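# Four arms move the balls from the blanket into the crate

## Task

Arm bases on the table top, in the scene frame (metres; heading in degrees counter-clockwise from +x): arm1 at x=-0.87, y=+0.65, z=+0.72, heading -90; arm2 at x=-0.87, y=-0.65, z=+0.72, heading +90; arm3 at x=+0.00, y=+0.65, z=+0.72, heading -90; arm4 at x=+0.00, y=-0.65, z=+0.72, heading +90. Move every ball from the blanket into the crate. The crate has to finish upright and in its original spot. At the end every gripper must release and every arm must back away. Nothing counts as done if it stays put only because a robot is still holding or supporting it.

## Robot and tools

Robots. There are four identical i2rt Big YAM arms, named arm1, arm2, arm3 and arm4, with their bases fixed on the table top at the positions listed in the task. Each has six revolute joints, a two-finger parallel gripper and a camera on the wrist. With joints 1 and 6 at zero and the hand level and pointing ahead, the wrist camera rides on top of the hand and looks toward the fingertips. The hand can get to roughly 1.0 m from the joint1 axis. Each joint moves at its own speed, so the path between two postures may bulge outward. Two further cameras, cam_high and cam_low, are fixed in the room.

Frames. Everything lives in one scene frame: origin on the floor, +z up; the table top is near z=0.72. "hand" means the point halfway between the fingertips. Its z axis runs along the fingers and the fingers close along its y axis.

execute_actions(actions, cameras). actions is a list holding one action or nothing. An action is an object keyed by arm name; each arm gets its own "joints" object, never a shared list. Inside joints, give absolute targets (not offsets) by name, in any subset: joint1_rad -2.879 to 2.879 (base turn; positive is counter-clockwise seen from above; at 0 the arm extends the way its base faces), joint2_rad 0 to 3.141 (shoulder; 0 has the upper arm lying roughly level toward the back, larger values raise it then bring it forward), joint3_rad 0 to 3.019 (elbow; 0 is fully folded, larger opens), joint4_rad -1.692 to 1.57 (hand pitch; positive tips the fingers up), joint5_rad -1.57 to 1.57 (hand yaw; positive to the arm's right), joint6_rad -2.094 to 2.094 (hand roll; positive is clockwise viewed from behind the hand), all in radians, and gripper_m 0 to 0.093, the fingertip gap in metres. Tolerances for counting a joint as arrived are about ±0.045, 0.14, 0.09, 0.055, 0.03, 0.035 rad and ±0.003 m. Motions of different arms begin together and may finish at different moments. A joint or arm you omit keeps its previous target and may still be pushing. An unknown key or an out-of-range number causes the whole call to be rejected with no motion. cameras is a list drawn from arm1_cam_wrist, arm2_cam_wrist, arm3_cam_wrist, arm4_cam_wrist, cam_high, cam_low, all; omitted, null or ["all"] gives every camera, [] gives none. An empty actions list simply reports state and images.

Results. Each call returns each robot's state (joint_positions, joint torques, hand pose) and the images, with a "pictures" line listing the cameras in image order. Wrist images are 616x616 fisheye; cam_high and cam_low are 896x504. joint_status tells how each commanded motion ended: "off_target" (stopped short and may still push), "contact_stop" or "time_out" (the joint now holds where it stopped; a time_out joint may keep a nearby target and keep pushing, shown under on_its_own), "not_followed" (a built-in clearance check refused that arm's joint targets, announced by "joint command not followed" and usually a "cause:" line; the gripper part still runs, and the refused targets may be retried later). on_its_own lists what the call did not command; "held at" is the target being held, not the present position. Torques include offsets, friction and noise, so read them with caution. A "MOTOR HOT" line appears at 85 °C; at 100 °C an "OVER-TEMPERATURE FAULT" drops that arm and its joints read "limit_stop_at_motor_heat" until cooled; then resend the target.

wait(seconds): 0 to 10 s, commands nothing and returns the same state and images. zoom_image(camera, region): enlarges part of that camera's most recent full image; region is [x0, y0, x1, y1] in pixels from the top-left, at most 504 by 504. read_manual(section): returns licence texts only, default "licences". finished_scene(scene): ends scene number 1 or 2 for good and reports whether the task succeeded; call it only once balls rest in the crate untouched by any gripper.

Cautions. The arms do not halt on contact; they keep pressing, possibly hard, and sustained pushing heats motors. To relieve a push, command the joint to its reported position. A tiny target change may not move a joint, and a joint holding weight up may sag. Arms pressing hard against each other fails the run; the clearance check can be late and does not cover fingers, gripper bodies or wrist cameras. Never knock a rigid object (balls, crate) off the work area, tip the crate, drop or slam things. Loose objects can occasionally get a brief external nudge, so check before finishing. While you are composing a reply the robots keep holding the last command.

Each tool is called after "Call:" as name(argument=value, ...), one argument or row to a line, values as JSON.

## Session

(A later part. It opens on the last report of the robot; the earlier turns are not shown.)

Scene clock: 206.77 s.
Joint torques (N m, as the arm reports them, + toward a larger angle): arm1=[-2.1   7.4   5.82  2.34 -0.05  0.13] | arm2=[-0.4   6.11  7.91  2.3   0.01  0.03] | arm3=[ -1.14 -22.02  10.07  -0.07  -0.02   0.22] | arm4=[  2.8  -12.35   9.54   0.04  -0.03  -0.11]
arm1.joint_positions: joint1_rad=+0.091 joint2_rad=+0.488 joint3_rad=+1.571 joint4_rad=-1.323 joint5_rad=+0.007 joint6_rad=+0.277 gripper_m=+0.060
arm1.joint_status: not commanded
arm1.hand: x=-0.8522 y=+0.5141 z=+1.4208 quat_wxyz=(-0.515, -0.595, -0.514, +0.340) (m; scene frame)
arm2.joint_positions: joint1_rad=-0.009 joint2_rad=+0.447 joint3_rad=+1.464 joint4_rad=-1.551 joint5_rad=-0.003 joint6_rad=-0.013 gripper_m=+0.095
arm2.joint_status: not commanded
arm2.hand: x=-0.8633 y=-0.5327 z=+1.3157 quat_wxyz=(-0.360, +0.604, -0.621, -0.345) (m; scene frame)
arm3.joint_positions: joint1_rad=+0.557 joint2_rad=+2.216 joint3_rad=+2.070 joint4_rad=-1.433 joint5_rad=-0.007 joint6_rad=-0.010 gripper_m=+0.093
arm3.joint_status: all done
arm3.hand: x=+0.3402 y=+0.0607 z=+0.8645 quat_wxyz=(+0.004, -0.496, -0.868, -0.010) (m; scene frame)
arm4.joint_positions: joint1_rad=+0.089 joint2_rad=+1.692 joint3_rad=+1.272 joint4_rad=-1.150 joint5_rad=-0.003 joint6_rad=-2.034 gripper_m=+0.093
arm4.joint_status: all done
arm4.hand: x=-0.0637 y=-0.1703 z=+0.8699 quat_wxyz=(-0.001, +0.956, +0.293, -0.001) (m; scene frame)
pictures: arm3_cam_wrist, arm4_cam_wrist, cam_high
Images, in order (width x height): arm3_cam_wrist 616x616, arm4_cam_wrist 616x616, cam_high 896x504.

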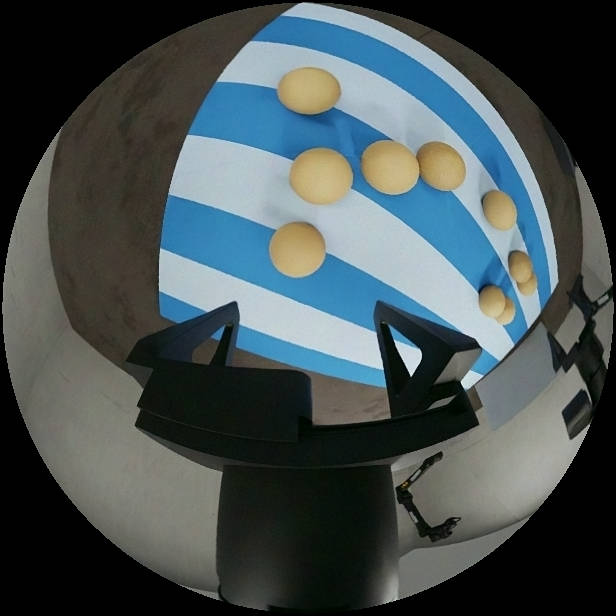

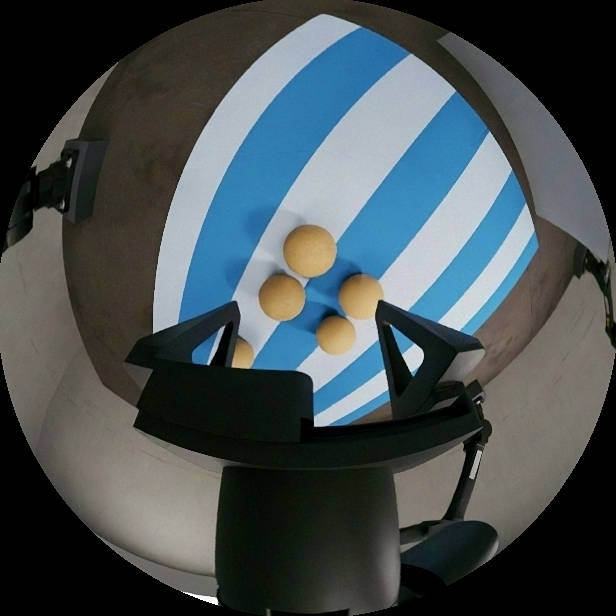

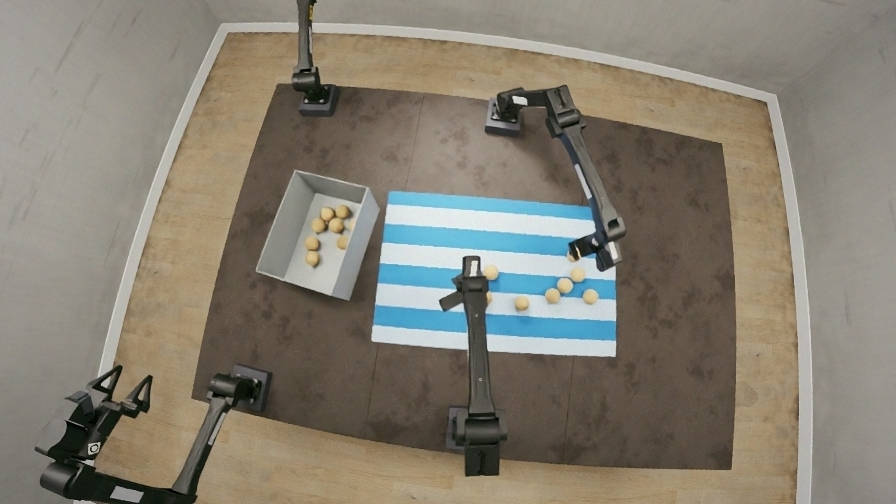

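Call:
execute_actions(
  actions=[
    {"arm4":{"joints":{"joint2_rad":1.85,"joint3_rad":1.185,"joint4_rad":-0.865,"gripper_m":0.085}},"arm3":{"joints":{"joint1_rad":0.582,"joint2_rad":2.306,"joint3_rad":1.972,"joint4_rad":-1.21}}},
  ],
  cameras=[],
)

Call:
execute_actions(
  actions=[
    {"arm4":{"joints":{"gripper_m":0.05}},"arm3":{"joints":{"gripper_m":0.05}}},
  ],
  cameras=[],
)

Call:
execute_actions(
  actions=[
    {"arm4":{"joints":{"joint2_rad":1.35,"joint3_rad":1.4,"joint4_rad":-1.1,"joint6_rad":-1.0}},"arm3":{"joints":{"joint2_rad":1.45}}},
  ],
  cameras=[],
)

Call:
execute_actions(
  actions=[
    {"arm4":{"joints":{"joint1_rad":0.84,"joint3_rad":2.1,"joint6_rad":0}},"arm3":{"joints":{"joint1_rad":-0.78,"joint3_rad":2.2,"joint4_rad":-1.1}}},
  ],
  cameras=[],
)

Call:
execute_actions(
  actions=[
    {"arm4":{"joints":{"joint2_rad":2.25,"joint3_rad":2.38}},"arm3":{"joints":{"joint2_rad":2.25,"joint3_rad":2.38}}},
  ],
  cameras=[],
)

Call:
execute_actions(
  actions=[
    {"arm4":{"joints":{"gripper_m":0.093}},"arm3":{"joints":{"gripper_m":0.093}}},
  ],
  cameras=[],
)

Call:
execute_actions(
  actions=[
    {"arm4":{"joints":{"joint2_rad":1.3,"joint3_rad":1.8,"joint4_rad":-1.3}},"arm3":{"joints":{"joint1_rad":-0.2,"joint2_rad":1.4,"joint3_rad":1.97,"joint6_rad":-1.5}}},
  ],
  cameras=[],
)

Call:
execute_actions(
  actions=[
    {"arm4":{"joints":{"joint1_rad":-0.048,"joint2_rad":1.704,"joint3_rad":1.32,"joint4_rad":-1.15}},"arm3":{"joints":{"joint1_rad":0.548,"joint2_rad":2.15,"joint4_rad":-1.066}}},
  ],
  cameras=["arm3_cam_wrist","arm4_cam_wrist","cam_high"],
)

Scene clock: 222.10 s.
Joint torques (N m, as the arm reports them, + toward a larger angle): arm1=[-1.93  6.93  5.72  2.45 -0.06  0.16] | arm2=[-0.43  6.08  7.91  2.29  0.01  0.03] | arm3=[ -0.85 -23.98   8.24   0.56  -0.02   0.21] | arm4=[  2.91 -15.73   7.23   0.55  -0.05  -0.11]
arm1.joint_positions: joint1_rad=+0.091 joint2_rad=+0.488 joint3_rad=+1.571 joint4_rad=-1.323 joint5_rad=+0.007 joint6_rad=+0.277 gripper_m=+0.060
arm1.joint_status: not commanded
arm1.hand: x=-0.8522 y=+0.5141 z=+1.4208 quat_wxyz=(-0.515, -0.595, -0.514, +0.340) (m; scene frame)
arm2.joint_positions: joint1_rad=-0.009 joint2_rad=+0.447 joint3_rad=+1.464 joint4_rad=-1.551 joint5_rad=-0.003 joint6_rad=-0.013 gripper_m=+0.095
arm2.joint_status: not commanded
arm2.hand: x=-0.8633 y=-0.5327 z=+1.3157 quat_wxyz=(-0.360, +0.604, -0.621, -0.345) (m; scene frame)
arm3.joint_positions: joint1_rad=+0.572 joint2_rad=+2.327 joint3_rad=+1.969 joint4_rad=-1.219 joint5_rad=-0.007 joint6_rad=-0.010 gripper_m=+0.093
arm3.joint_status: all done
arm3.hand: x=+0.3529 y=+0.0603 z=+0.7535 quat_wxyz=(+0.003, -0.489, -0.872, -0.010) (m; scene frame)
arm4.joint_positions: joint1_rad=+0.089 joint2_rad=+1.871 joint3_rad=+1.167 joint4_rad=-0.879 joint5_rad=-0.003 joint6_rad=-2.034 gripper_m=+0.085
arm4.joint_status: all done
arm4.hand: x=-0.0640 y=-0.1676 z=+0.7520 quat_wxyz=(+0.006, +0.956, +0.293, -0.002) (m; scene frame)
pictures: none
No camera images: the call's "cameras" was empty. Leave "cameras" out to get every camera's image.

Scene clock: 222.67 s.
Joint torques (N m, as the arm reports them, + toward a larger angle): arm1=[-1.75  7.21  5.71  2.48 -0.05  0.18] | arm2=[-0.42  6.07  7.91  2.29  0.01  0.03] | arm3=[ -0.85 -23.92   8.26   0.57  -0.02   0.21] | arm4=[  3.02 -15.12   7.22   0.52  -0.04  -0.12]
arm1.joint_positions: joint1_rad=+0.091 joint2_rad=+0.488 joint3_rad=+1.571 joint4_rad=-1.323 joint5_rad=+0.007 joint6_rad=+0.277 gripper_m=+0.060
arm1.joint_status: not commanded
arm1.hand: x=-0.8522 y=+0.5141 z=+1.4208 quat_wxyz=(-0.515, -0.595, -0.514, +0.340) (m; scene frame)
arm2.joint_positions: joint1_rad=-0.009 joint2_rad=+0.447 joint3_rad=+1.464 joint4_rad=-1.551 joint5_rad=-0.003 joint6_rad=-0.013 gripper_m=+0.095
arm2.joint_status: not commanded
arm2.hand: x=-0.8633 y=-0.5327 z=+1.3157 quat_wxyz=(-0.360, +0.604, -0.621, -0.345) (m; scene frame)
arm3.joint_positions: joint1_rad=+0.572 joint2_rad=+2.327 joint3_rad=+1.969 joint4_rad=-1.219 joint5_rad=-0.007 joint6_rad=-0.010 gripper_m=+0.057
arm3.joint_status: gripper_m off_target (ended at +0.057, target +0.050)
arm3.hand: x=+0.3529 y=+0.0603 z=+0.7535 quat_wxyz=(+0.003, -0.489, -0.872, -0.010) (m; scene frame)
arm4.joint_positions: joint1_rad=+0.089 joint2_rad=+1.871 joint3_rad=+1.167 joint4_rad=-0.879 joint5_rad=-0.003 joint6_rad=-2.035 gripper_m=+0.058
arm4.joint_status: gripper_m off_target (ended at +0.058, target +0.050)
arm4.hand: x=-0.0640 y=-0.1676 z=+0.7520 quat_wxyz=(+0.006, +0.956, +0.293, -0.002) (m; scene frame)
pictures: none
No camera images: the call's "cameras" was empty. Leave "cameras" out to get every camera's image.

Scene clock: 224.60 s.
Joint torques (N m, as the arm reports them, + toward a larger angle): arm1=[-2.19  7.65  5.88  2.41 -0.05  0.18] | arm2=[-0.44  6.07  7.9   2.29  0.01  0.03] | arm3=[ -0.91 -12.37   9.39   1.62  -0.03   0.22] | arm4=[  2.65 -10.28   9.5    0.52  -0.03   0.32]
arm1.joint_positions: joint1_rad=+0.091 joint2_rad=+0.488 joint3_rad=+1.571 joint4_rad=-1.323 joint5_rad=+0.007 joint6_rad=+0.277 gripper_m=+0.060
arm1.joint_status: not commanded
arm1.hand: x=-0.8522 y=+0.5141 z=+1.4208 quat_wxyz=(-0.515, -0.595, -0.514, +0.340) (m; scene frame)
arm2.joint_positions: joint1_rad=-0.009 joint2_rad=+0.447 joint3_rad=+1.464 joint4_rad=-1.551 joint5_rad=-0.003 joint6_rad=-0.013 gripper_m=+0.095
arm2.joint_status: not commanded
arm2.hand: x=-0.8633 y=-0.5327 z=+1.3157 quat_wxyz=(-0.360, +0.604, -0.621, -0.345) (m; scene frame)
arm3.joint_positions: joint1_rad=+0.572 joint2_rad=+1.466 joint3_rad=+1.966 joint4_rad=-1.213 joint5_rad=-0.007 joint6_rad=-0.010 gripper_m=+0.057
arm3.joint_status: all done
arm3.hand: x=+0.2933 y=+0.1539 z=+1.3107 quat_wxyz=(-0.359, -0.446, -0.795, +0.200) (m; scene frame)
arm4.joint_positions: joint1_rad=+0.089 joint2_rad=+1.359 joint3_rad=+1.383 joint4_rad=-1.089 joint5_rad=-0.003 joint6_rad=-1.017 gripper_m=+0.058
arm4.joint_status: all done
arm4.hand: x=-0.0671 y=-0.1450 z=+1.0823 quat_wxyz=(-0.236, +0.947, -0.203, -0.085) (m; scene frame)
pictures: none
No camera images: the call's "cameras" was empty. Leave "cameras" out to get every camera's image.

Scene clock: 226.47 s.
Joint torques (N m, as the arm reports them, + toward a larger angle): arm1=[-2.02  7.37  5.75  2.3  -0.04  0.17] | arm2=[-0.41  6.1   7.9   2.3   0.02  0.03] | arm3=[ -1.76 -11.11  12.45   2.1   -0.09   0.21] | arm4=[ 2.27 -6.88  9.39  1.47  0.13  0.28]
arm1.joint_positions: joint1_rad=+0.091 joint2_rad=+0.488 joint3_rad=+1.571 joint4_rad=-1.323 joint5_rad=+0.007 joint6_rad=+0.277 gripper_m=+0.060
arm1.joint_status: not commanded
arm1.hand: x=-0.8522 y=+0.5141 z=+1.4208 quat_wxyz=(-0.515, -0.595, -0.514, +0.340) (m; scene frame)
arm2.joint_positions: joint1_rad=-0.009 joint2_rad=+0.447 joint3_rad=+1.464 joint4_rad=-1.551 joint5_rad=-0.003 joint6_rad=-0.013 gripper_m=+0.095
arm2.joint_status: not commanded
arm2.hand: x=-0.8633 y=-0.5327 z=+1.3157 quat_wxyz=(-0.360, +0.604, -0.621, -0.345) (m; scene frame)
arm3.joint_positions: joint1_rad=-0.780 joint2_rad=+1.468 joint3_rad=+2.147 joint4_rad=-1.110 joint5_rad=-0.005 joint6_rad=-0.010 gripper_m=+0.057
arm3.joint_status: all done
arm3.hand: x=-0.4148 y=+0.2501 z=+1.4269 quat_wxyz=(-0.194, -0.781, -0.319, +0.500) (m; scene frame)
arm4.joint_positions: joint1_rad=+0.837 joint2_rad=+1.343 joint3_rad=+2.066 joint4_rad=-1.097 joint5_rad=-0.005 joint6_rad=-0.016 gripper_m=+0.058
arm4.joint_status: all done
arm4.hand: x=-0.3997 y=-0.3211 z=+1.4505 quat_wxyz=(-0.194, +0.780, -0.272, -0.529) (m; scene frame)
pictures: none
No camera images: the call's "cameras" was empty. Leave "cameras" out to get every camera's image.

Scene clock: 228.50 s.
Joint torques (N m, as the arm reports them, + toward a larger angle): arm1=[-2.12  7.61  5.8   2.4  -0.07  0.15] | arm2=[-0.44  6.1   7.9   2.29  0.02  0.03] | arm3=[ -2.03 -22.4   12.37   1.32  -0.08   0.22] | arm4=[  2.54 -22.02  11.4    1.13   0.15   0.29]
arm1.joint_positions: joint1_rad=+0.091 joint2_rad=+0.488 joint3_rad=+1.571 joint4_rad=-1.323 joint5_rad=+0.007 joint6_rad=+0.277 gripper_m=+0.060
arm1.joint_status: not commanded
arm1.hand: x=-0.8522 y=+0.5141 z=+1.4208 quat_wxyz=(-0.515, -0.595, -0.514, +0.340) (m; scene frame)
arm2.joint_positions: joint1_rad=-0.009 joint2_rad=+0.447 joint3_rad=+1.464 joint4_rad=-1.551 joint5_rad=-0.003 joint6_rad=-0.013 gripper_m=+0.095
arm2.joint_status: not commanded
arm2.hand: x=-0.8633 y=-0.5327 z=+1.3157 quat_wxyz=(-0.360, +0.604, -0.621, -0.345) (m; scene frame)
arm3.joint_positions: joint1_rad=-0.780 joint2_rad=+2.243 joint3_rad=+2.345 joint4_rad=-1.105 joint5_rad=-0.006 joint6_rad=-0.010 gripper_m=+0.057
arm3.joint_status: all done
arm3.hand: x=-0.5980 y=+0.0818 z=+0.9899 quat_wxyz=(-0.100, -0.890, -0.362, +0.258) (m; scene frame)
arm4.joint_positions: joint1_rad=+0.837 joint2_rad=+2.250 joint3_rad=+2.337 joint4_rad=-1.100 joint5_rad=-0.005 joint6_rad=-0.016 gripper_m=+0.058
arm4.joint_status: all done
arm4.hand: x=-0.6349 y=-0.1262 z=+0.9799 quat_wxyz=(-0.094, +0.907, -0.317, -0.259) (m; scene frame)
pictures: none
No camera images: the call's "cameras" was empty. Leave "cameras" out to get every camera's image.

Scene clock: 229.07 s.
Joint torques (N m, as the arm reports them, + toward a larger angle): arm1=[-1.79  7.19  5.86  2.39 -0.05  0.17] | arm2=[-0.43  6.08  7.91  2.29  0.01  0.03] | arm3=[ -1.93 -22.49  12.24   1.32  -0.08   0.22] | arm4=[  2.37 -22.24  11.44   0.96   0.15   0.28]
arm1.joint_positions: joint1_rad=+0.091 joint2_rad=+0.488 joint3_rad=+1.571 joint4_rad=-1.323 joint5_rad=+0.007 joint6_rad=+0.277 gripper_m=+0.060
arm1.joint_status: not commanded
arm1.hand: x=-0.8522 y=+0.5141 z=+1.4208 quat_wxyz=(-0.515, -0.595, -0.514, +0.340) (m; scene frame)
arm2.joint_positions: joint1_rad=-0.009 joint2_rad=+0.447 joint3_rad=+1.464 joint4_rad=-1.551 joint5_rad=-0.003 joint6_rad=-0.013 gripper_m=+0.095
arm2.joint_status: not commanded
arm2.hand: x=-0.8633 y=-0.5327 z=+1.3157 quat_wxyz=(-0.360, +0.604, -0.621, -0.345) (m; scene frame)
arm3.joint_positions: joint1_rad=-0.780 joint2_rad=+2.243 joint3_rad=+2.345 joint4_rad=-1.105 joint5_rad=-0.006 joint6_rad=-0.010 gripper_m=+0.093
arm3.joint_status: all done
arm3.hand: x=-0.5980 y=+0.0818 z=+0.9899 quat_wxyz=(-0.100, -0.890, -0.362, +0.258) (m; scene frame)
arm4.joint_positions: joint1_rad=+0.837 joint2_rad=+2.250 joint3_rad=+2.337 joint4_rad=-1.100 joint5_rad=-0.005 joint6_rad=-0.016 gripper_m=+0.093
arm4.joint_status: all done
arm4.hand: x=-0.6349 y=-0.1262 z=+0.9799 quat_wxyz=(-0.093, +0.907, -0.318, -0.259) (m; scene frame)
pictures: none
No camera images: the call's "cameras" was empty. Leave "cameras" out to get every camera's image.

Scene clock: 231.20 s.
Joint torques (N m, as the arm reports them, + toward a larger angle): arm1=[-1.66  6.92  5.82  2.42 -0.05  0.18] | arm2=[-0.42  6.05  7.91  2.3   0.02  0.03] | arm3=[ -1.43 -10.54   8.87   1.71  -0.08   0.08] | arm4=[ 2.6  -9.28  8.93  0.93  0.13  0.27]
arm1.joint_positions: joint1_rad=+0.091 joint2_rad=+0.488 joint3_rad=+1.571 joint4_rad=-1.323 joint5_rad=+0.007 joint6_rad=+0.277 gripper_m=+0.060
arm1.joint_status: not commanded
arm1.hand: x=-0.8522 y=+0.5141 z=+1.4208 quat_wxyz=(-0.515, -0.595, -0.514, +0.340) (m; scene frame)
arm2.joint_positions: joint1_rad=-0.009 joint2_rad=+0.447 joint3_rad=+1.464 joint4_rad=-1.551 joint5_rad=-0.003 joint6_rad=-0.013 gripper_m=+0.095
arm2.joint_status: not commanded
arm2.hand: x=-0.8633 y=-0.5327 z=+1.3157 quat_wxyz=(-0.360, +0.604, -0.621, -0.345) (m; scene frame)
arm3.joint_positions: joint1_rad=-0.205 joint2_rad=+1.412 joint3_rad=+1.968 joint4_rad=-1.103 joint5_rad=-0.007 joint6_rad=-1.486 gripper_m=+0.093
arm3.joint_status: all done
arm3.hand: x=-0.1327 y=+0.0956 z=+1.3623 quat_wxyz=(+0.036, -0.139, -0.864, +0.483) (m; scene frame)
arm4.joint_positions: joint1_rad=+0.837 joint2_rad=+1.314 joint3_rad=+1.786 joint4_rad=-1.290 joint5_rad=-0.005 joint6_rad=-0.016 gripper_m=+0.093
arm4.joint_status: all done
arm4.hand: x=-0.3855 y=-0.3326 z=+1.2815 quat_wxyz=(-0.126, +0.878, -0.307, -0.346) (m; scene frame)
pictures: none
No camera images: the call's "cameras" was empty. Leave "cameras" out to get every camera's image.

Scene clock: 233.13 s.
Joint torques (N m, as the arm reports them, + toward a larger angle): arm1=[-2.14  7.34  5.79  2.37 -0.06  0.16] | arm2=[-0.45  6.1   7.91  2.3   0.01  0.03] | arm3=[ -1.36 -21.46  10.6    0.64  -0.12   0.03] | arm4=[  3.04 -12.16   9.62   0.1    0.08   0.22]
arm1.joint_positions: joint1_rad=+0.091 joint2_rad=+0.488 joint3_rad=+1.571 joint4_rad=-1.323 joint5_rad=+0.007 joint6_rad=+0.277 gripper_m=+0.060
arm1.joint_status: not commanded
arm1.hand: x=-0.8522 y=+0.5141 z=+1.4208 quat_wxyz=(-0.515, -0.595, -0.514, +0.340) (m; scene frame)
arm2.joint_positions: joint1_rad=-0.009 joint2_rad=+0.447 joint3_rad=+1.464 joint4_rad=-1.551 joint5_rad=-0.003 joint6_rad=-0.013 gripper_m=+0.095
arm2.joint_status: not commanded
arm2.hand: x=-0.8633 y=-0.5327 z=+1.3157 quat_wxyz=(-0.360, +0.604, -0.621, -0.345) (m; scene frame)
arm3.joint_positions: joint1_rad=+0.543 joint2_rad=+2.154 joint3_rad=+1.948 joint4_rad=-1.066 joint5_rad=-0.007 joint6_rad=-1.488 gripper_m=+0.093
arm3.joint_status: all done
arm3.hand: x=+0.3577 y=+0.0086 z=+0.8695 quat_wxyz=(-0.048, +0.209, -0.967, +0.136) (m; scene frame)
arm4.joint_positions: joint1_rad=-0.058 joint2_rad=+1.698 joint3_rad=+1.283 joint4_rad=-1.150 joint5_rad=-0.004 joint6_rad=-0.013 gripper_m=+0.093
arm4.joint_status: all done
arm4.hand: x=+0.0069 y=-0.1622 z=+0.8707 quat_wxyz=(-0.001, +0.707, -0.708, -0.003) (m; scene frame)
pictures: arm3_cam_wrist, arm4_cam_wrist, cam_high
Images, in order (width x height): arm3_cam_wrist 616x616, arm4_cam_wrist 616x616, cam_high 896x504.

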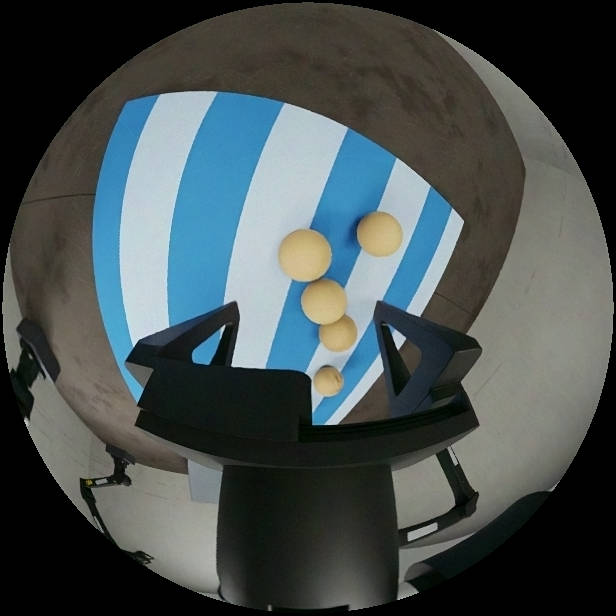

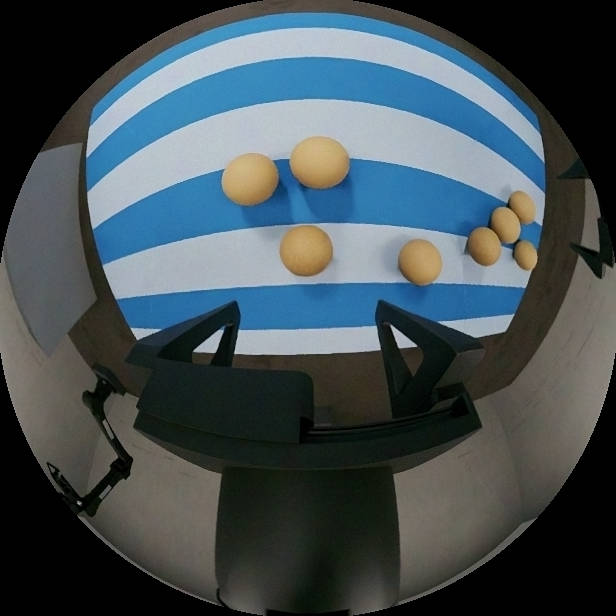

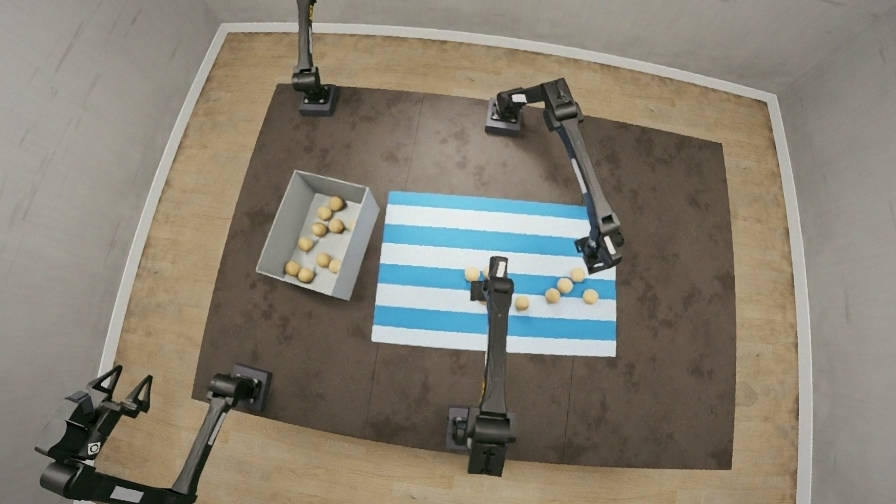

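Call:
execute_actions(
  actions=[
    {"arm4":{"joints":{"joint2_rad":1.858,"joint3_rad":1.2,"joint4_rad":-0.87}},"arm3":{"joints":{"joint2_rad":2.335,"joint3_rad":2.02,"joint4_rad":-0.905,"gripper_m":0.086}}},
  ],
  cameras=["arm3_cam_wrist"],
)

Call:
execute_actions(
  actions=[
    {"arm4":{"joints":{"gripper_m":0.05}},"arm3":{"joints":{"gripper_m":0.05}}},
  ],
  cameras=[],
)

Call:
execute_actions(
  actions=[
    {"arm4":{"joints":{"joint2_rad":1.3,"joint3_rad":1.4,"joint4_rad":-1.1}},"arm3":{"joints":{"joint2_rad":1.4,"joint4_rad":-1.1}}},
  ],
  cameras=[],
)

Call:
execute_actions(
  actions=[
    {"arm4":{"joints":{"joint1_rad":0.84,"joint3_rad":2.1}},"arm3":{"joints":{"joint1_rad":-0.78,"joint3_rad":2.2,"joint6_rad":0}}},
  ],
  cameras=[],
)

Call:
execute_actions(
  actions=[
    {"arm4":{"joints":{"joint2_rad":2.25,"joint3_rad":2.38}},"arm3":{"joints":{"joint2_rad":2.25,"joint3_rad":2.38}}},
  ],
  cameras=[],
)

Call:
execute_actions(
  actions=[
    {"arm4":{"joints":{"gripper_m":0.093}},"arm3":{"joints":{"gripper_m":0.093}}},
  ],
  cameras=[],
)

Call:
execute_actions(
  actions=[
    {"arm3":{"joints":{"joint2_rad":1.3,"joint3_rad":1.8,"joint6_rad":1.3}},"arm4":{"joints":{"joint1_rad":0.2,"joint2_rad":1.4,"joint3_rad":2.22}}},
  ],
  cameras=[],
)

Call:
execute_actions(
  actions=[
    {"arm4":{"joints":{"joint1_rad":-0.695,"joint2_rad":2.27,"joint4_rad":-1.49}},"arm3":{"joints":{"joint1_rad":0.057,"joint2_rad":1.98,"joint3_rad":1.68,"joint4_rad":-0.95}}},
  ],
  cameras=["arm3_cam_wrist","arm4_cam_wrist","cam_high"],
)

Scene clock: 252.60 s.
Joint torques (N m, as the arm reports them, + toward a larger angle): arm1=[-2.27  7.44  5.67  2.44 -0.09  0.17] | arm2=[-0.44  6.09  7.91  2.29  0.01  0.03] | arm3=[ -1.17 -23.17  11.23   0.96  -0.12   0.04] | arm4=[  3.12 -15.71   7.43   0.73   0.07   0.25]
arm1.joint_positions: joint1_rad=+0.091 joint2_rad=+0.488 joint3_rad=+1.571 joint4_rad=-1.323 joint5_rad=+0.007 joint6_rad=+0.277 gripper_m=+0.060
arm1.joint_status: not commanded
arm1.hand: x=-0.8522 y=+0.5141 z=+1.4208 quat_wxyz=(-0.515, -0.595, -0.514, +0.340) (m; scene frame)
arm2.joint_positions: joint1_rad=-0.009 joint2_rad=+0.447 joint3_rad=+1.464 joint4_rad=-1.551 joint5_rad=-0.003 joint6_rad=-0.013 gripper_m=+0.095
arm2.joint_status: not commanded
arm2.hand: x=-0.8633 y=-0.5327 z=+1.3157 quat_wxyz=(-0.360, +0.604, -0.621, -0.345) (m; scene frame)
arm3.joint_positions: joint1_rad=+0.543 joint2_rad=+2.339 joint3_rad=+1.985 joint4_rad=-0.914 joint5_rad=-0.007 joint6_rad=-1.488 gripper_m=+0.086
arm3.joint_status: all done
arm3.hand: x=+0.3733 y=-0.0181 z=+0.7614 quat_wxyz=(-0.048, +0.209, -0.967, +0.138) (m; scene frame)
arm4.joint_positions: joint1_rad=-0.058 joint2_rad=+1.880 joint3_rad=+1.182 joint4_rad=-0.885 joint5_rad=-0.004 joint6_rad=-0.013 gripper_m=+0.093
arm4.joint_status: all done
arm4.hand: x=+0.0070 y=-0.1589 z=+0.7525 quat_wxyz=(+0.005, +0.707, -0.708, +0.003) (m; scene frame)
pictures: arm3_cam_wrist
Images, in order (width x height): arm3_cam_wrist 616x616.

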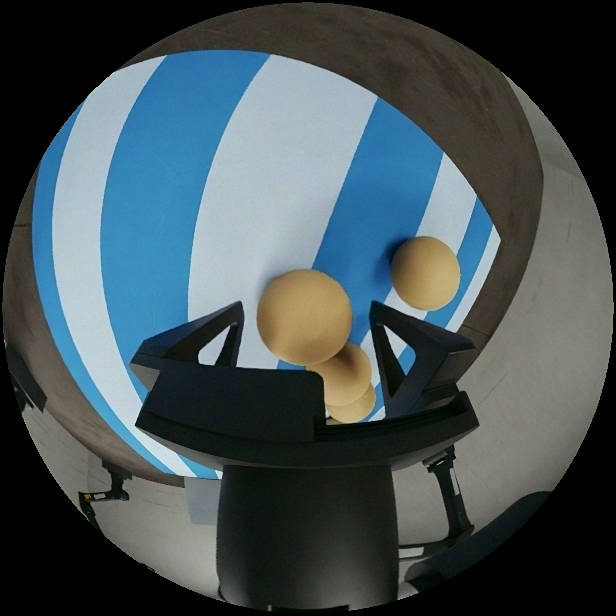

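Scene clock: 253.17 s.
Joint torques (N m, as the arm reports them, + toward a larger angle): arm1=[-2.12  7.38  5.82  2.4  -0.08  0.18] | arm2=[-0.4   6.11  7.91  2.29  0.02  0.03] | arm3=[ -1.16 -23.07  11.28   1.03  -0.12   0.04] | arm4=[  2.89 -15.82   7.3    0.69   0.05   0.23]
arm1.joint_positions: joint1_rad=+0.091 joint2_rad=+0.488 joint3_rad=+1.571 joint4_rad=-1.323 joint5_rad=+0.007 joint6_rad=+0.277 gripper_m=+0.060
arm1.joint_status: not commanded
arm1.hand: x=-0.8522 y=+0.5141 z=+1.4208 quat_wxyz=(-0.515, -0.595, -0.514, +0.340) (m; scene frame)
arm2.joint_positions: joint1_rad=-0.009 joint2_rad=+0.447 joint3_rad=+1.464 joint4_rad=-1.551 joint5_rad=-0.003 joint6_rad=-0.013 gripper_m=+0.095
arm2.joint_status: not commanded
arm2.hand: x=-0.8633 y=-0.5327 z=+1.3157 quat_wxyz=(-0.360, +0.604, -0.621, -0.345) (m; scene frame)
arm3.joint_positions: joint1_rad=+0.543 joint2_rad=+2.339 joint3_rad=+1.985 joint4_rad=-0.914 joint5_rad=-0.007 joint6_rad=-1.488 gripper_m=+0.058
arm3.joint_status: gripper_m off_target (ended at +0.058, target +0.050)
arm3.hand: x=+0.3733 y=-0.0181 z=+0.7614 quat_wxyz=(-0.048, +0.209, -0.967, +0.138) (m; scene frame)
arm4.joint_positions: joint1_rad=-0.058 joint2_rad=+1.880 joint3_rad=+1.182 joint4_rad=-0.885 joint5_rad=-0.003 joint6_rad=-0.013 gripper_m=+0.058
arm4.joint_status: gripper_m off_target (ended at +0.058, target +0.050)
arm4.hand: x=+0.0071 y=-0.1589 z=+0.7525 quat_wxyz=(+0.005, +0.707, -0.708, +0.003) (m; scene frame)
pictures: none
No camera images: the call's "cameras" was empty. Leave "cameras" out to get every camera's image.

Scene clock: 255.23 s.
Joint torques (N m, as the arm reports them, + toward a larger angle): arm1=[-2.02  7.3   5.88  2.34 -0.06  0.13] | arm2=[-0.42  6.08  7.91  2.3   0.02  0.03] | arm3=[ -1.24 -10.81   8.71   1.55  -0.09   0.09] | arm4=[ 2.92 -9.38  9.64  0.67  0.05  0.24]
arm1.joint_positions: joint1_rad=+0.091 joint2_rad=+0.488 joint3_rad=+1.571 joint4_rad=-1.323 joint5_rad=+0.007 joint6_rad=+0.277 gripper_m=+0.060
arm1.joint_status: not commanded
arm1.hand: x=-0.8522 y=+0.5141 z=+1.4208 quat_wxyz=(-0.515, -0.595, -0.514, +0.340) (m; scene frame)
arm2.joint_positions: joint1_rad=-0.009 joint2_rad=+0.447 joint3_rad=+1.464 joint4_rad=-1.551 joint5_rad=-0.003 joint6_rad=-0.013 gripper_m=+0.095
arm2.joint_status: not commanded
arm2.hand: x=-0.8633 y=-0.5327 z=+1.3157 quat_wxyz=(-0.360, +0.604, -0.621, -0.345) (m; scene frame)
arm3.joint_positions: joint1_rad=+0.543 joint2_rad=+1.416 joint3_rad=+2.018 joint4_rad=-1.098 joint5_rad=-0.007 joint6_rad=-1.488 gripper_m=+0.058
arm3.joint_status: all done
arm3.hand: x=+0.2740 y=+0.1529 z=+1.3889 quat_wxyz=(-0.153, +0.182, -0.842, +0.484) (m; scene frame)
arm4.joint_positions: joint1_rad=-0.058 joint2_rad=+1.309 joint3_rad=+1.383 joint4_rad=-1.089 joint5_rad=-0.003 joint6_rad=-0.013 gripper_m=+0.058
arm4.joint_status: all done
arm4.hand: x=+0.0071 y=-0.1505 z=+1.1064 quat_wxyz=(-0.196, +0.680, -0.680, -0.193) (m; scene frame)
pictures: none
No camera images: the call's "cameras" was empty. Leave "cameras" out to get every camera's image.

Scene clock: 257.37 s.
Joint torques (N m, as the arm reports them, + toward a larger angle): arm1=[-2.02  7.43  5.72  2.33 -0.07  0.18] | arm2=[-0.43  6.12  7.91  2.29  0.02  0.03] | arm3=[ -1.87 -10.15  12.38   1.76  -0.09   0.22] | arm4=[ 2.75 -6.11  9.09  1.58  0.14  0.25]
arm1.joint_positions: joint1_rad=+0.091 joint2_rad=+0.488 joint3_rad=+1.571 joint4_rad=-1.323 joint5_rad=+0.007 joint6_rad=+0.277 gripper_m=+0.060
arm1.joint_status: not commanded
arm1.hand: x=-0.8522 y=+0.5141 z=+1.4208 quat_wxyz=(-0.515, -0.595, -0.514, +0.340) (m; scene frame)
arm2.joint_positions: joint1_rad=-0.009 joint2_rad=+0.447 joint3_rad=+1.464 joint4_rad=-1.551 joint5_rad=-0.003 joint6_rad=-0.013 gripper_m=+0.095
arm2.joint_status: not commanded
arm2.hand: x=-0.8633 y=-0.5327 z=+1.3157 quat_wxyz=(-0.360, +0.604, -0.621, -0.345) (m; scene frame)
arm3.joint_positions: joint1_rad=-0.779 joint2_rad=+1.417 joint3_rad=+2.145 joint4_rad=-1.101 joint5_rad=-0.005 joint6_rad=-0.014 gripper_m=+0.058
arm3.joint_status: all done
arm3.hand: x=-0.3957 y=+0.2670 z=+1.4552 quat_wxyz=(-0.203, -0.766, -0.315, +0.522) (m; scene frame)
arm4.joint_positions: joint1_rad=+0.835 joint2_rad=+1.293 joint3_rad=+2.065 joint4_rad=-1.097 joint5_rad=-0.005 joint6_rad=-0.013 gripper_m=+0.058
arm4.joint_status: all done
arm4.hand: x=-0.3776 y=-0.3382 z=+1.4744 quat_wxyz=(-0.200, +0.766, -0.269, -0.549) (m; scene frame)
pictures: none
No camera images: the call's "cameras" was empty. Leave "cameras" out to get every camera's image.

Scene clock: 259.43 s.
Joint torques (N m, as the arm reports them, + toward a larger angle): arm1=[-2.09  7.16  5.78  2.39 -0.07  0.15] | arm2=[-0.42  6.1   7.9   2.3   0.01  0.03] | arm3=[ -2.34 -22.32  12.4    1.37  -0.09   0.24] | arm4=[  2.64 -21.96  11.34   1.03   0.12   0.24]
arm1.joint_positions: joint1_rad=+0.091 joint2_rad=+0.488 joint3_rad=+1.571 joint4_rad=-1.323 joint5_rad=+0.007 joint6_rad=+0.277 gripper_m=+0.060
arm1.joint_status: not commanded
arm1.hand: x=-0.8522 y=+0.5141 z=+1.4208 quat_wxyz=(-0.515, -0.595, -0.514, +0.340) (m; scene frame)
arm2.joint_positions: joint1_rad=-0.009 joint2_rad=+0.447 joint3_rad=+1.464 joint4_rad=-1.551 joint5_rad=-0.003 joint6_rad=-0.013 gripper_m=+0.095
arm2.joint_status: not commanded
arm2.hand: x=-0.8633 y=-0.5327 z=+1.3157 quat_wxyz=(-0.360, +0.604, -0.621, -0.345) (m; scene frame)
arm3.joint_positions: joint1_rad=-0.778 joint2_rad=+2.244 joint3_rad=+2.344 joint4_rad=-1.105 joint5_rad=-0.006 joint6_rad=-0.013 gripper_m=+0.058
arm3.joint_status: all done
arm3.hand: x=-0.5966 y=+0.0810 z=+0.9887 quat_wxyz=(-0.099, -0.890, -0.364, +0.257) (m; scene frame)
arm4.joint_positions: joint1_rad=+0.835 joint2_rad=+2.249 joint3_rad=+2.337 joint4_rad=-1.100 joint5_rad=-0.005 joint6_rad=-0.013 gripper_m=+0.058
arm4.joint_status: all done
arm4.hand: x=-0.6339 y=-0.1250 z=+0.9807 quat_wxyz=(-0.094, +0.907, -0.319, -0.260) (m; scene frame)
pictures: none
No camera images: the call's "cameras" was empty. Leave "cameras" out to get every camera's image.

Scene clock: 260.00 s.
Joint torques (N m, as the arm reports them, + toward a larger angle): arm1=[-1.62  7.64  5.79  2.49 -0.05  0.12] | arm2=[-0.43  6.07  7.9   2.3   0.02  0.03] | arm3=[ -1.99 -22.43  12.38   1.36  -0.08   0.24] | arm4=[  2.75 -22.19  11.32   1.05   0.1    0.23]
arm1.joint_positions: joint1_rad=+0.091 joint2_rad=+0.488 joint3_rad=+1.571 joint4_rad=-1.323 joint5_rad=+0.007 joint6_rad=+0.277 gripper_m=+0.060
arm1.joint_status: not commanded
arm1.hand: x=-0.8522 y=+0.5141 z=+1.4208 quat_wxyz=(-0.515, -0.595, -0.514, +0.340) (m; scene frame)
arm2.joint_positions: joint1_rad=-0.009 joint2_rad=+0.447 joint3_rad=+1.464 joint4_rad=-1.551 joint5_rad=-0.003 joint6_rad=-0.013 gripper_m=+0.095
arm2.joint_status: not commanded
arm2.hand: x=-0.8633 y=-0.5327 z=+1.3157 quat_wxyz=(-0.360, +0.604, -0.621, -0.345) (m; scene frame)
arm3.joint_positions: joint1_rad=-0.778 joint2_rad=+2.244 joint3_rad=+2.344 joint4_rad=-1.105 joint5_rad=-0.006 joint6_rad=-0.013 gripper_m=+0.093
arm3.joint_status: all done
arm3.hand: x=-0.5966 y=+0.0810 z=+0.9887 quat_wxyz=(-0.099, -0.890, -0.364, +0.257) (m; scene frame)
arm4.joint_positions: joint1_rad=+0.835 joint2_rad=+2.249 joint3_rad=+2.337 joint4_rad=-1.100 joint5_rad=-0.005 joint6_rad=-0.013 gripper_m=+0.093
arm4.joint_status: all done
arm4.hand: x=-0.6339 y=-0.1250 z=+0.9807 quat_wxyz=(-0.094, +0.907, -0.319, -0.260) (m; scene frame)
pictures: none
No camera images: the call's "cameras" was empty. Leave "cameras" out to get every camera's image.

Scene clock: 262.33 s.
Joint torques (N m, as the arm reports them, + toward a larger angle): arm1=[-1.71  7.36  5.88  2.48 -0.08  0.13] | arm2=[-0.41  6.11  7.91  2.29  0.01  0.03] | arm3=[-1.94 -9.16  8.78  1.71 -0.04  0.17] | arm4=[ 1.89 -8.38  8.43  1.64  0.09  0.22]
arm1.joint_positions: joint1_rad=+0.091 joint2_rad=+0.488 joint3_rad=+1.571 joint4_rad=-1.323 joint5_rad=+0.007 joint6_rad=+0.277 gripper_m=+0.060
arm1.joint_status: not commanded
arm1.hand: x=-0.8522 y=+0.5141 z=+1.4208 quat_wxyz=(-0.515, -0.595, -0.514, +0.340) (m; scene frame)
arm2.joint_positions: joint1_rad=-0.009 joint2_rad=+0.447 joint3_rad=+1.464 joint4_rad=-1.551 joint5_rad=-0.003 joint6_rad=-0.013 gripper_m=+0.095
arm2.joint_status: not commanded
arm2.hand: x=-0.8633 y=-0.5327 z=+1.3157 quat_wxyz=(-0.360, +0.604, -0.621, -0.345) (m; scene frame)
arm3.joint_positions: joint1_rad=-0.778 joint2_rad=+1.312 joint3_rad=+1.802 joint4_rad=-1.104 joint5_rad=-0.006 joint6_rad=+1.286 gripper_m=+0.093
arm3.joint_status: all done
arm3.hand: x=-0.3832 y=+0.2796 z=+1.3279 quat_wxyz=(-0.389, -0.860, +0.229, +0.239) (m; scene frame)
arm4.joint_positions: joint1_rad=+0.208 joint2_rad=+1.406 joint3_rad=+2.196 joint4_rad=-1.100 joint5_rad=-0.004 joint6_rad=-0.010 gripper_m=+0.093
arm4.joint_status: all done
arm4.hand: x=-0.1318 y=-0.1378 z=+1.4845 quat_wxyz=(-0.363, +0.641, -0.491, -0.465) (m; scene frame)
pictures: none
No camera images: the call's "cameras" was empty. Leave "cameras" out to get every camera's image.

Scene clock: 264.47 s.
Joint torques (N m, as the arm reports them, + toward a larger angle): arm1=[-2.12  7.63  5.79  2.39 -0.06  0.15] | arm2=[-0.42  6.1   7.9   2.3   0.01  0.03] | arm3=[ -1.65 -19.23   9.79   0.68   0.07   0.22] | arm4=[  1.43 -21.83  10.61  -0.19   0.04   0.18]
arm1.joint_positions: joint1_rad=+0.091 joint2_rad=+0.488 joint3_rad=+1.571 joint4_rad=-1.323 joint5_rad=+0.007 joint6_rad=+0.277 gripper_m=+0.060
arm1.joint_status: not commanded
arm1.hand: x=-0.8522 y=+0.5141 z=+1.4208 quat_wxyz=(-0.515, -0.595, -0.514, +0.340) (m; scene frame)
arm2.joint_positions: joint1_rad=-0.009 joint2_rad=+0.447 joint3_rad=+1.464 joint4_rad=-1.551 joint5_rad=-0.003 joint6_rad=-0.013 gripper_m=+0.095
arm2.joint_status: not commanded
arm2.hand: x=-0.8633 y=-0.5327 z=+1.3157 quat_wxyz=(-0.360, +0.604, -0.621, -0.345) (m; scene frame)
arm3.joint_positions: joint1_rad=+0.057 joint2_rad=+1.987 joint3_rad=+1.665 joint4_rad=-0.950 joint5_rad=-0.008 joint6_rad=+1.287 gripper_m=+0.093
arm3.joint_status: all done
arm3.hand: x=+0.0163 y=-0.0224 z=+0.8661 quat_wxyz=(-0.142, -0.978, -0.152, +0.015) (m; scene frame)
arm4.joint_positions: joint1_rad=-0.687 joint2_rad=+2.275 joint3_rad=+2.178 joint4_rad=-1.479 joint5_rad=-0.003 joint6_rad=-0.010 gripper_m=+0.093
arm4.joint_status: all done
arm4.hand: x=+0.4184 y=-0.0920 z=+0.8658 quat_wxyz=(+0.002, +0.452, -0.892, +0.000) (m; scene frame)
pictures: arm3_cam_wrist, arm4_cam_wrist, cam_high
Images, in order (width x height): arm3_cam_wrist 616x616, arm4_cam_wrist 616x616, cam_high 896x504.

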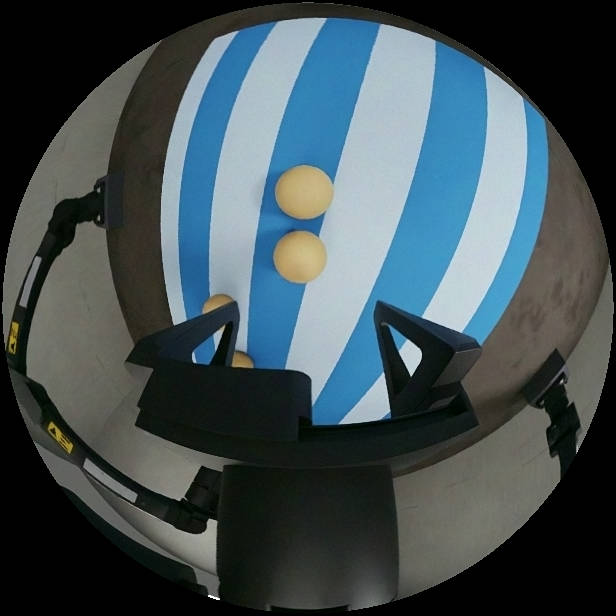

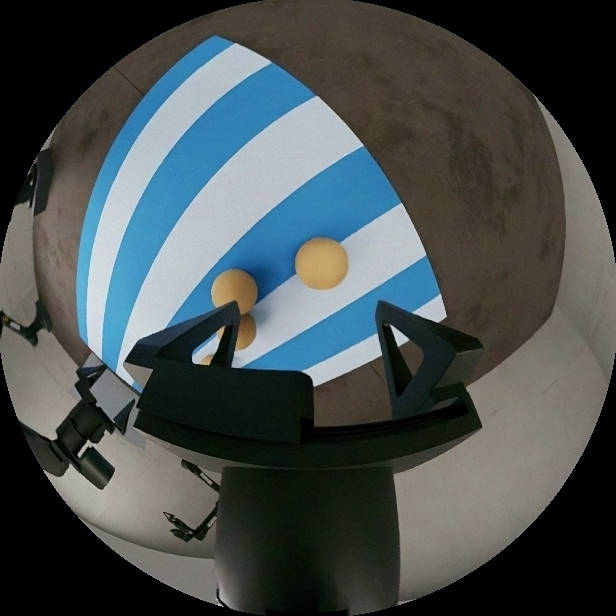

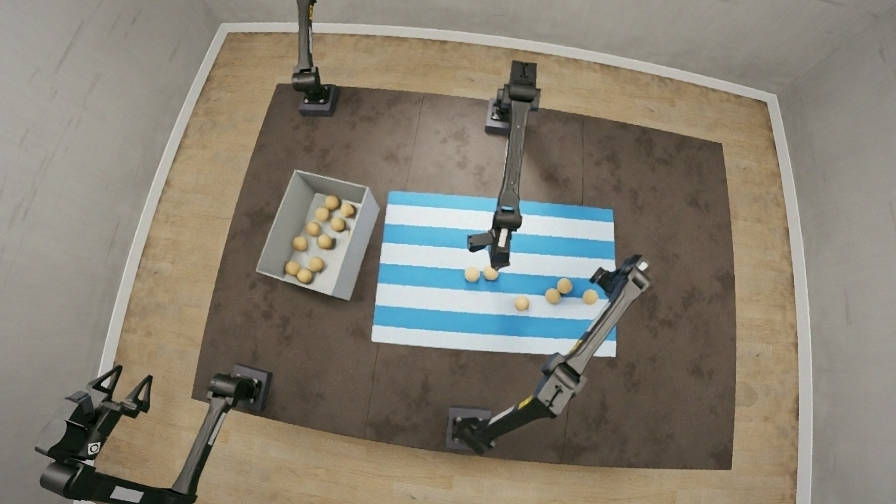

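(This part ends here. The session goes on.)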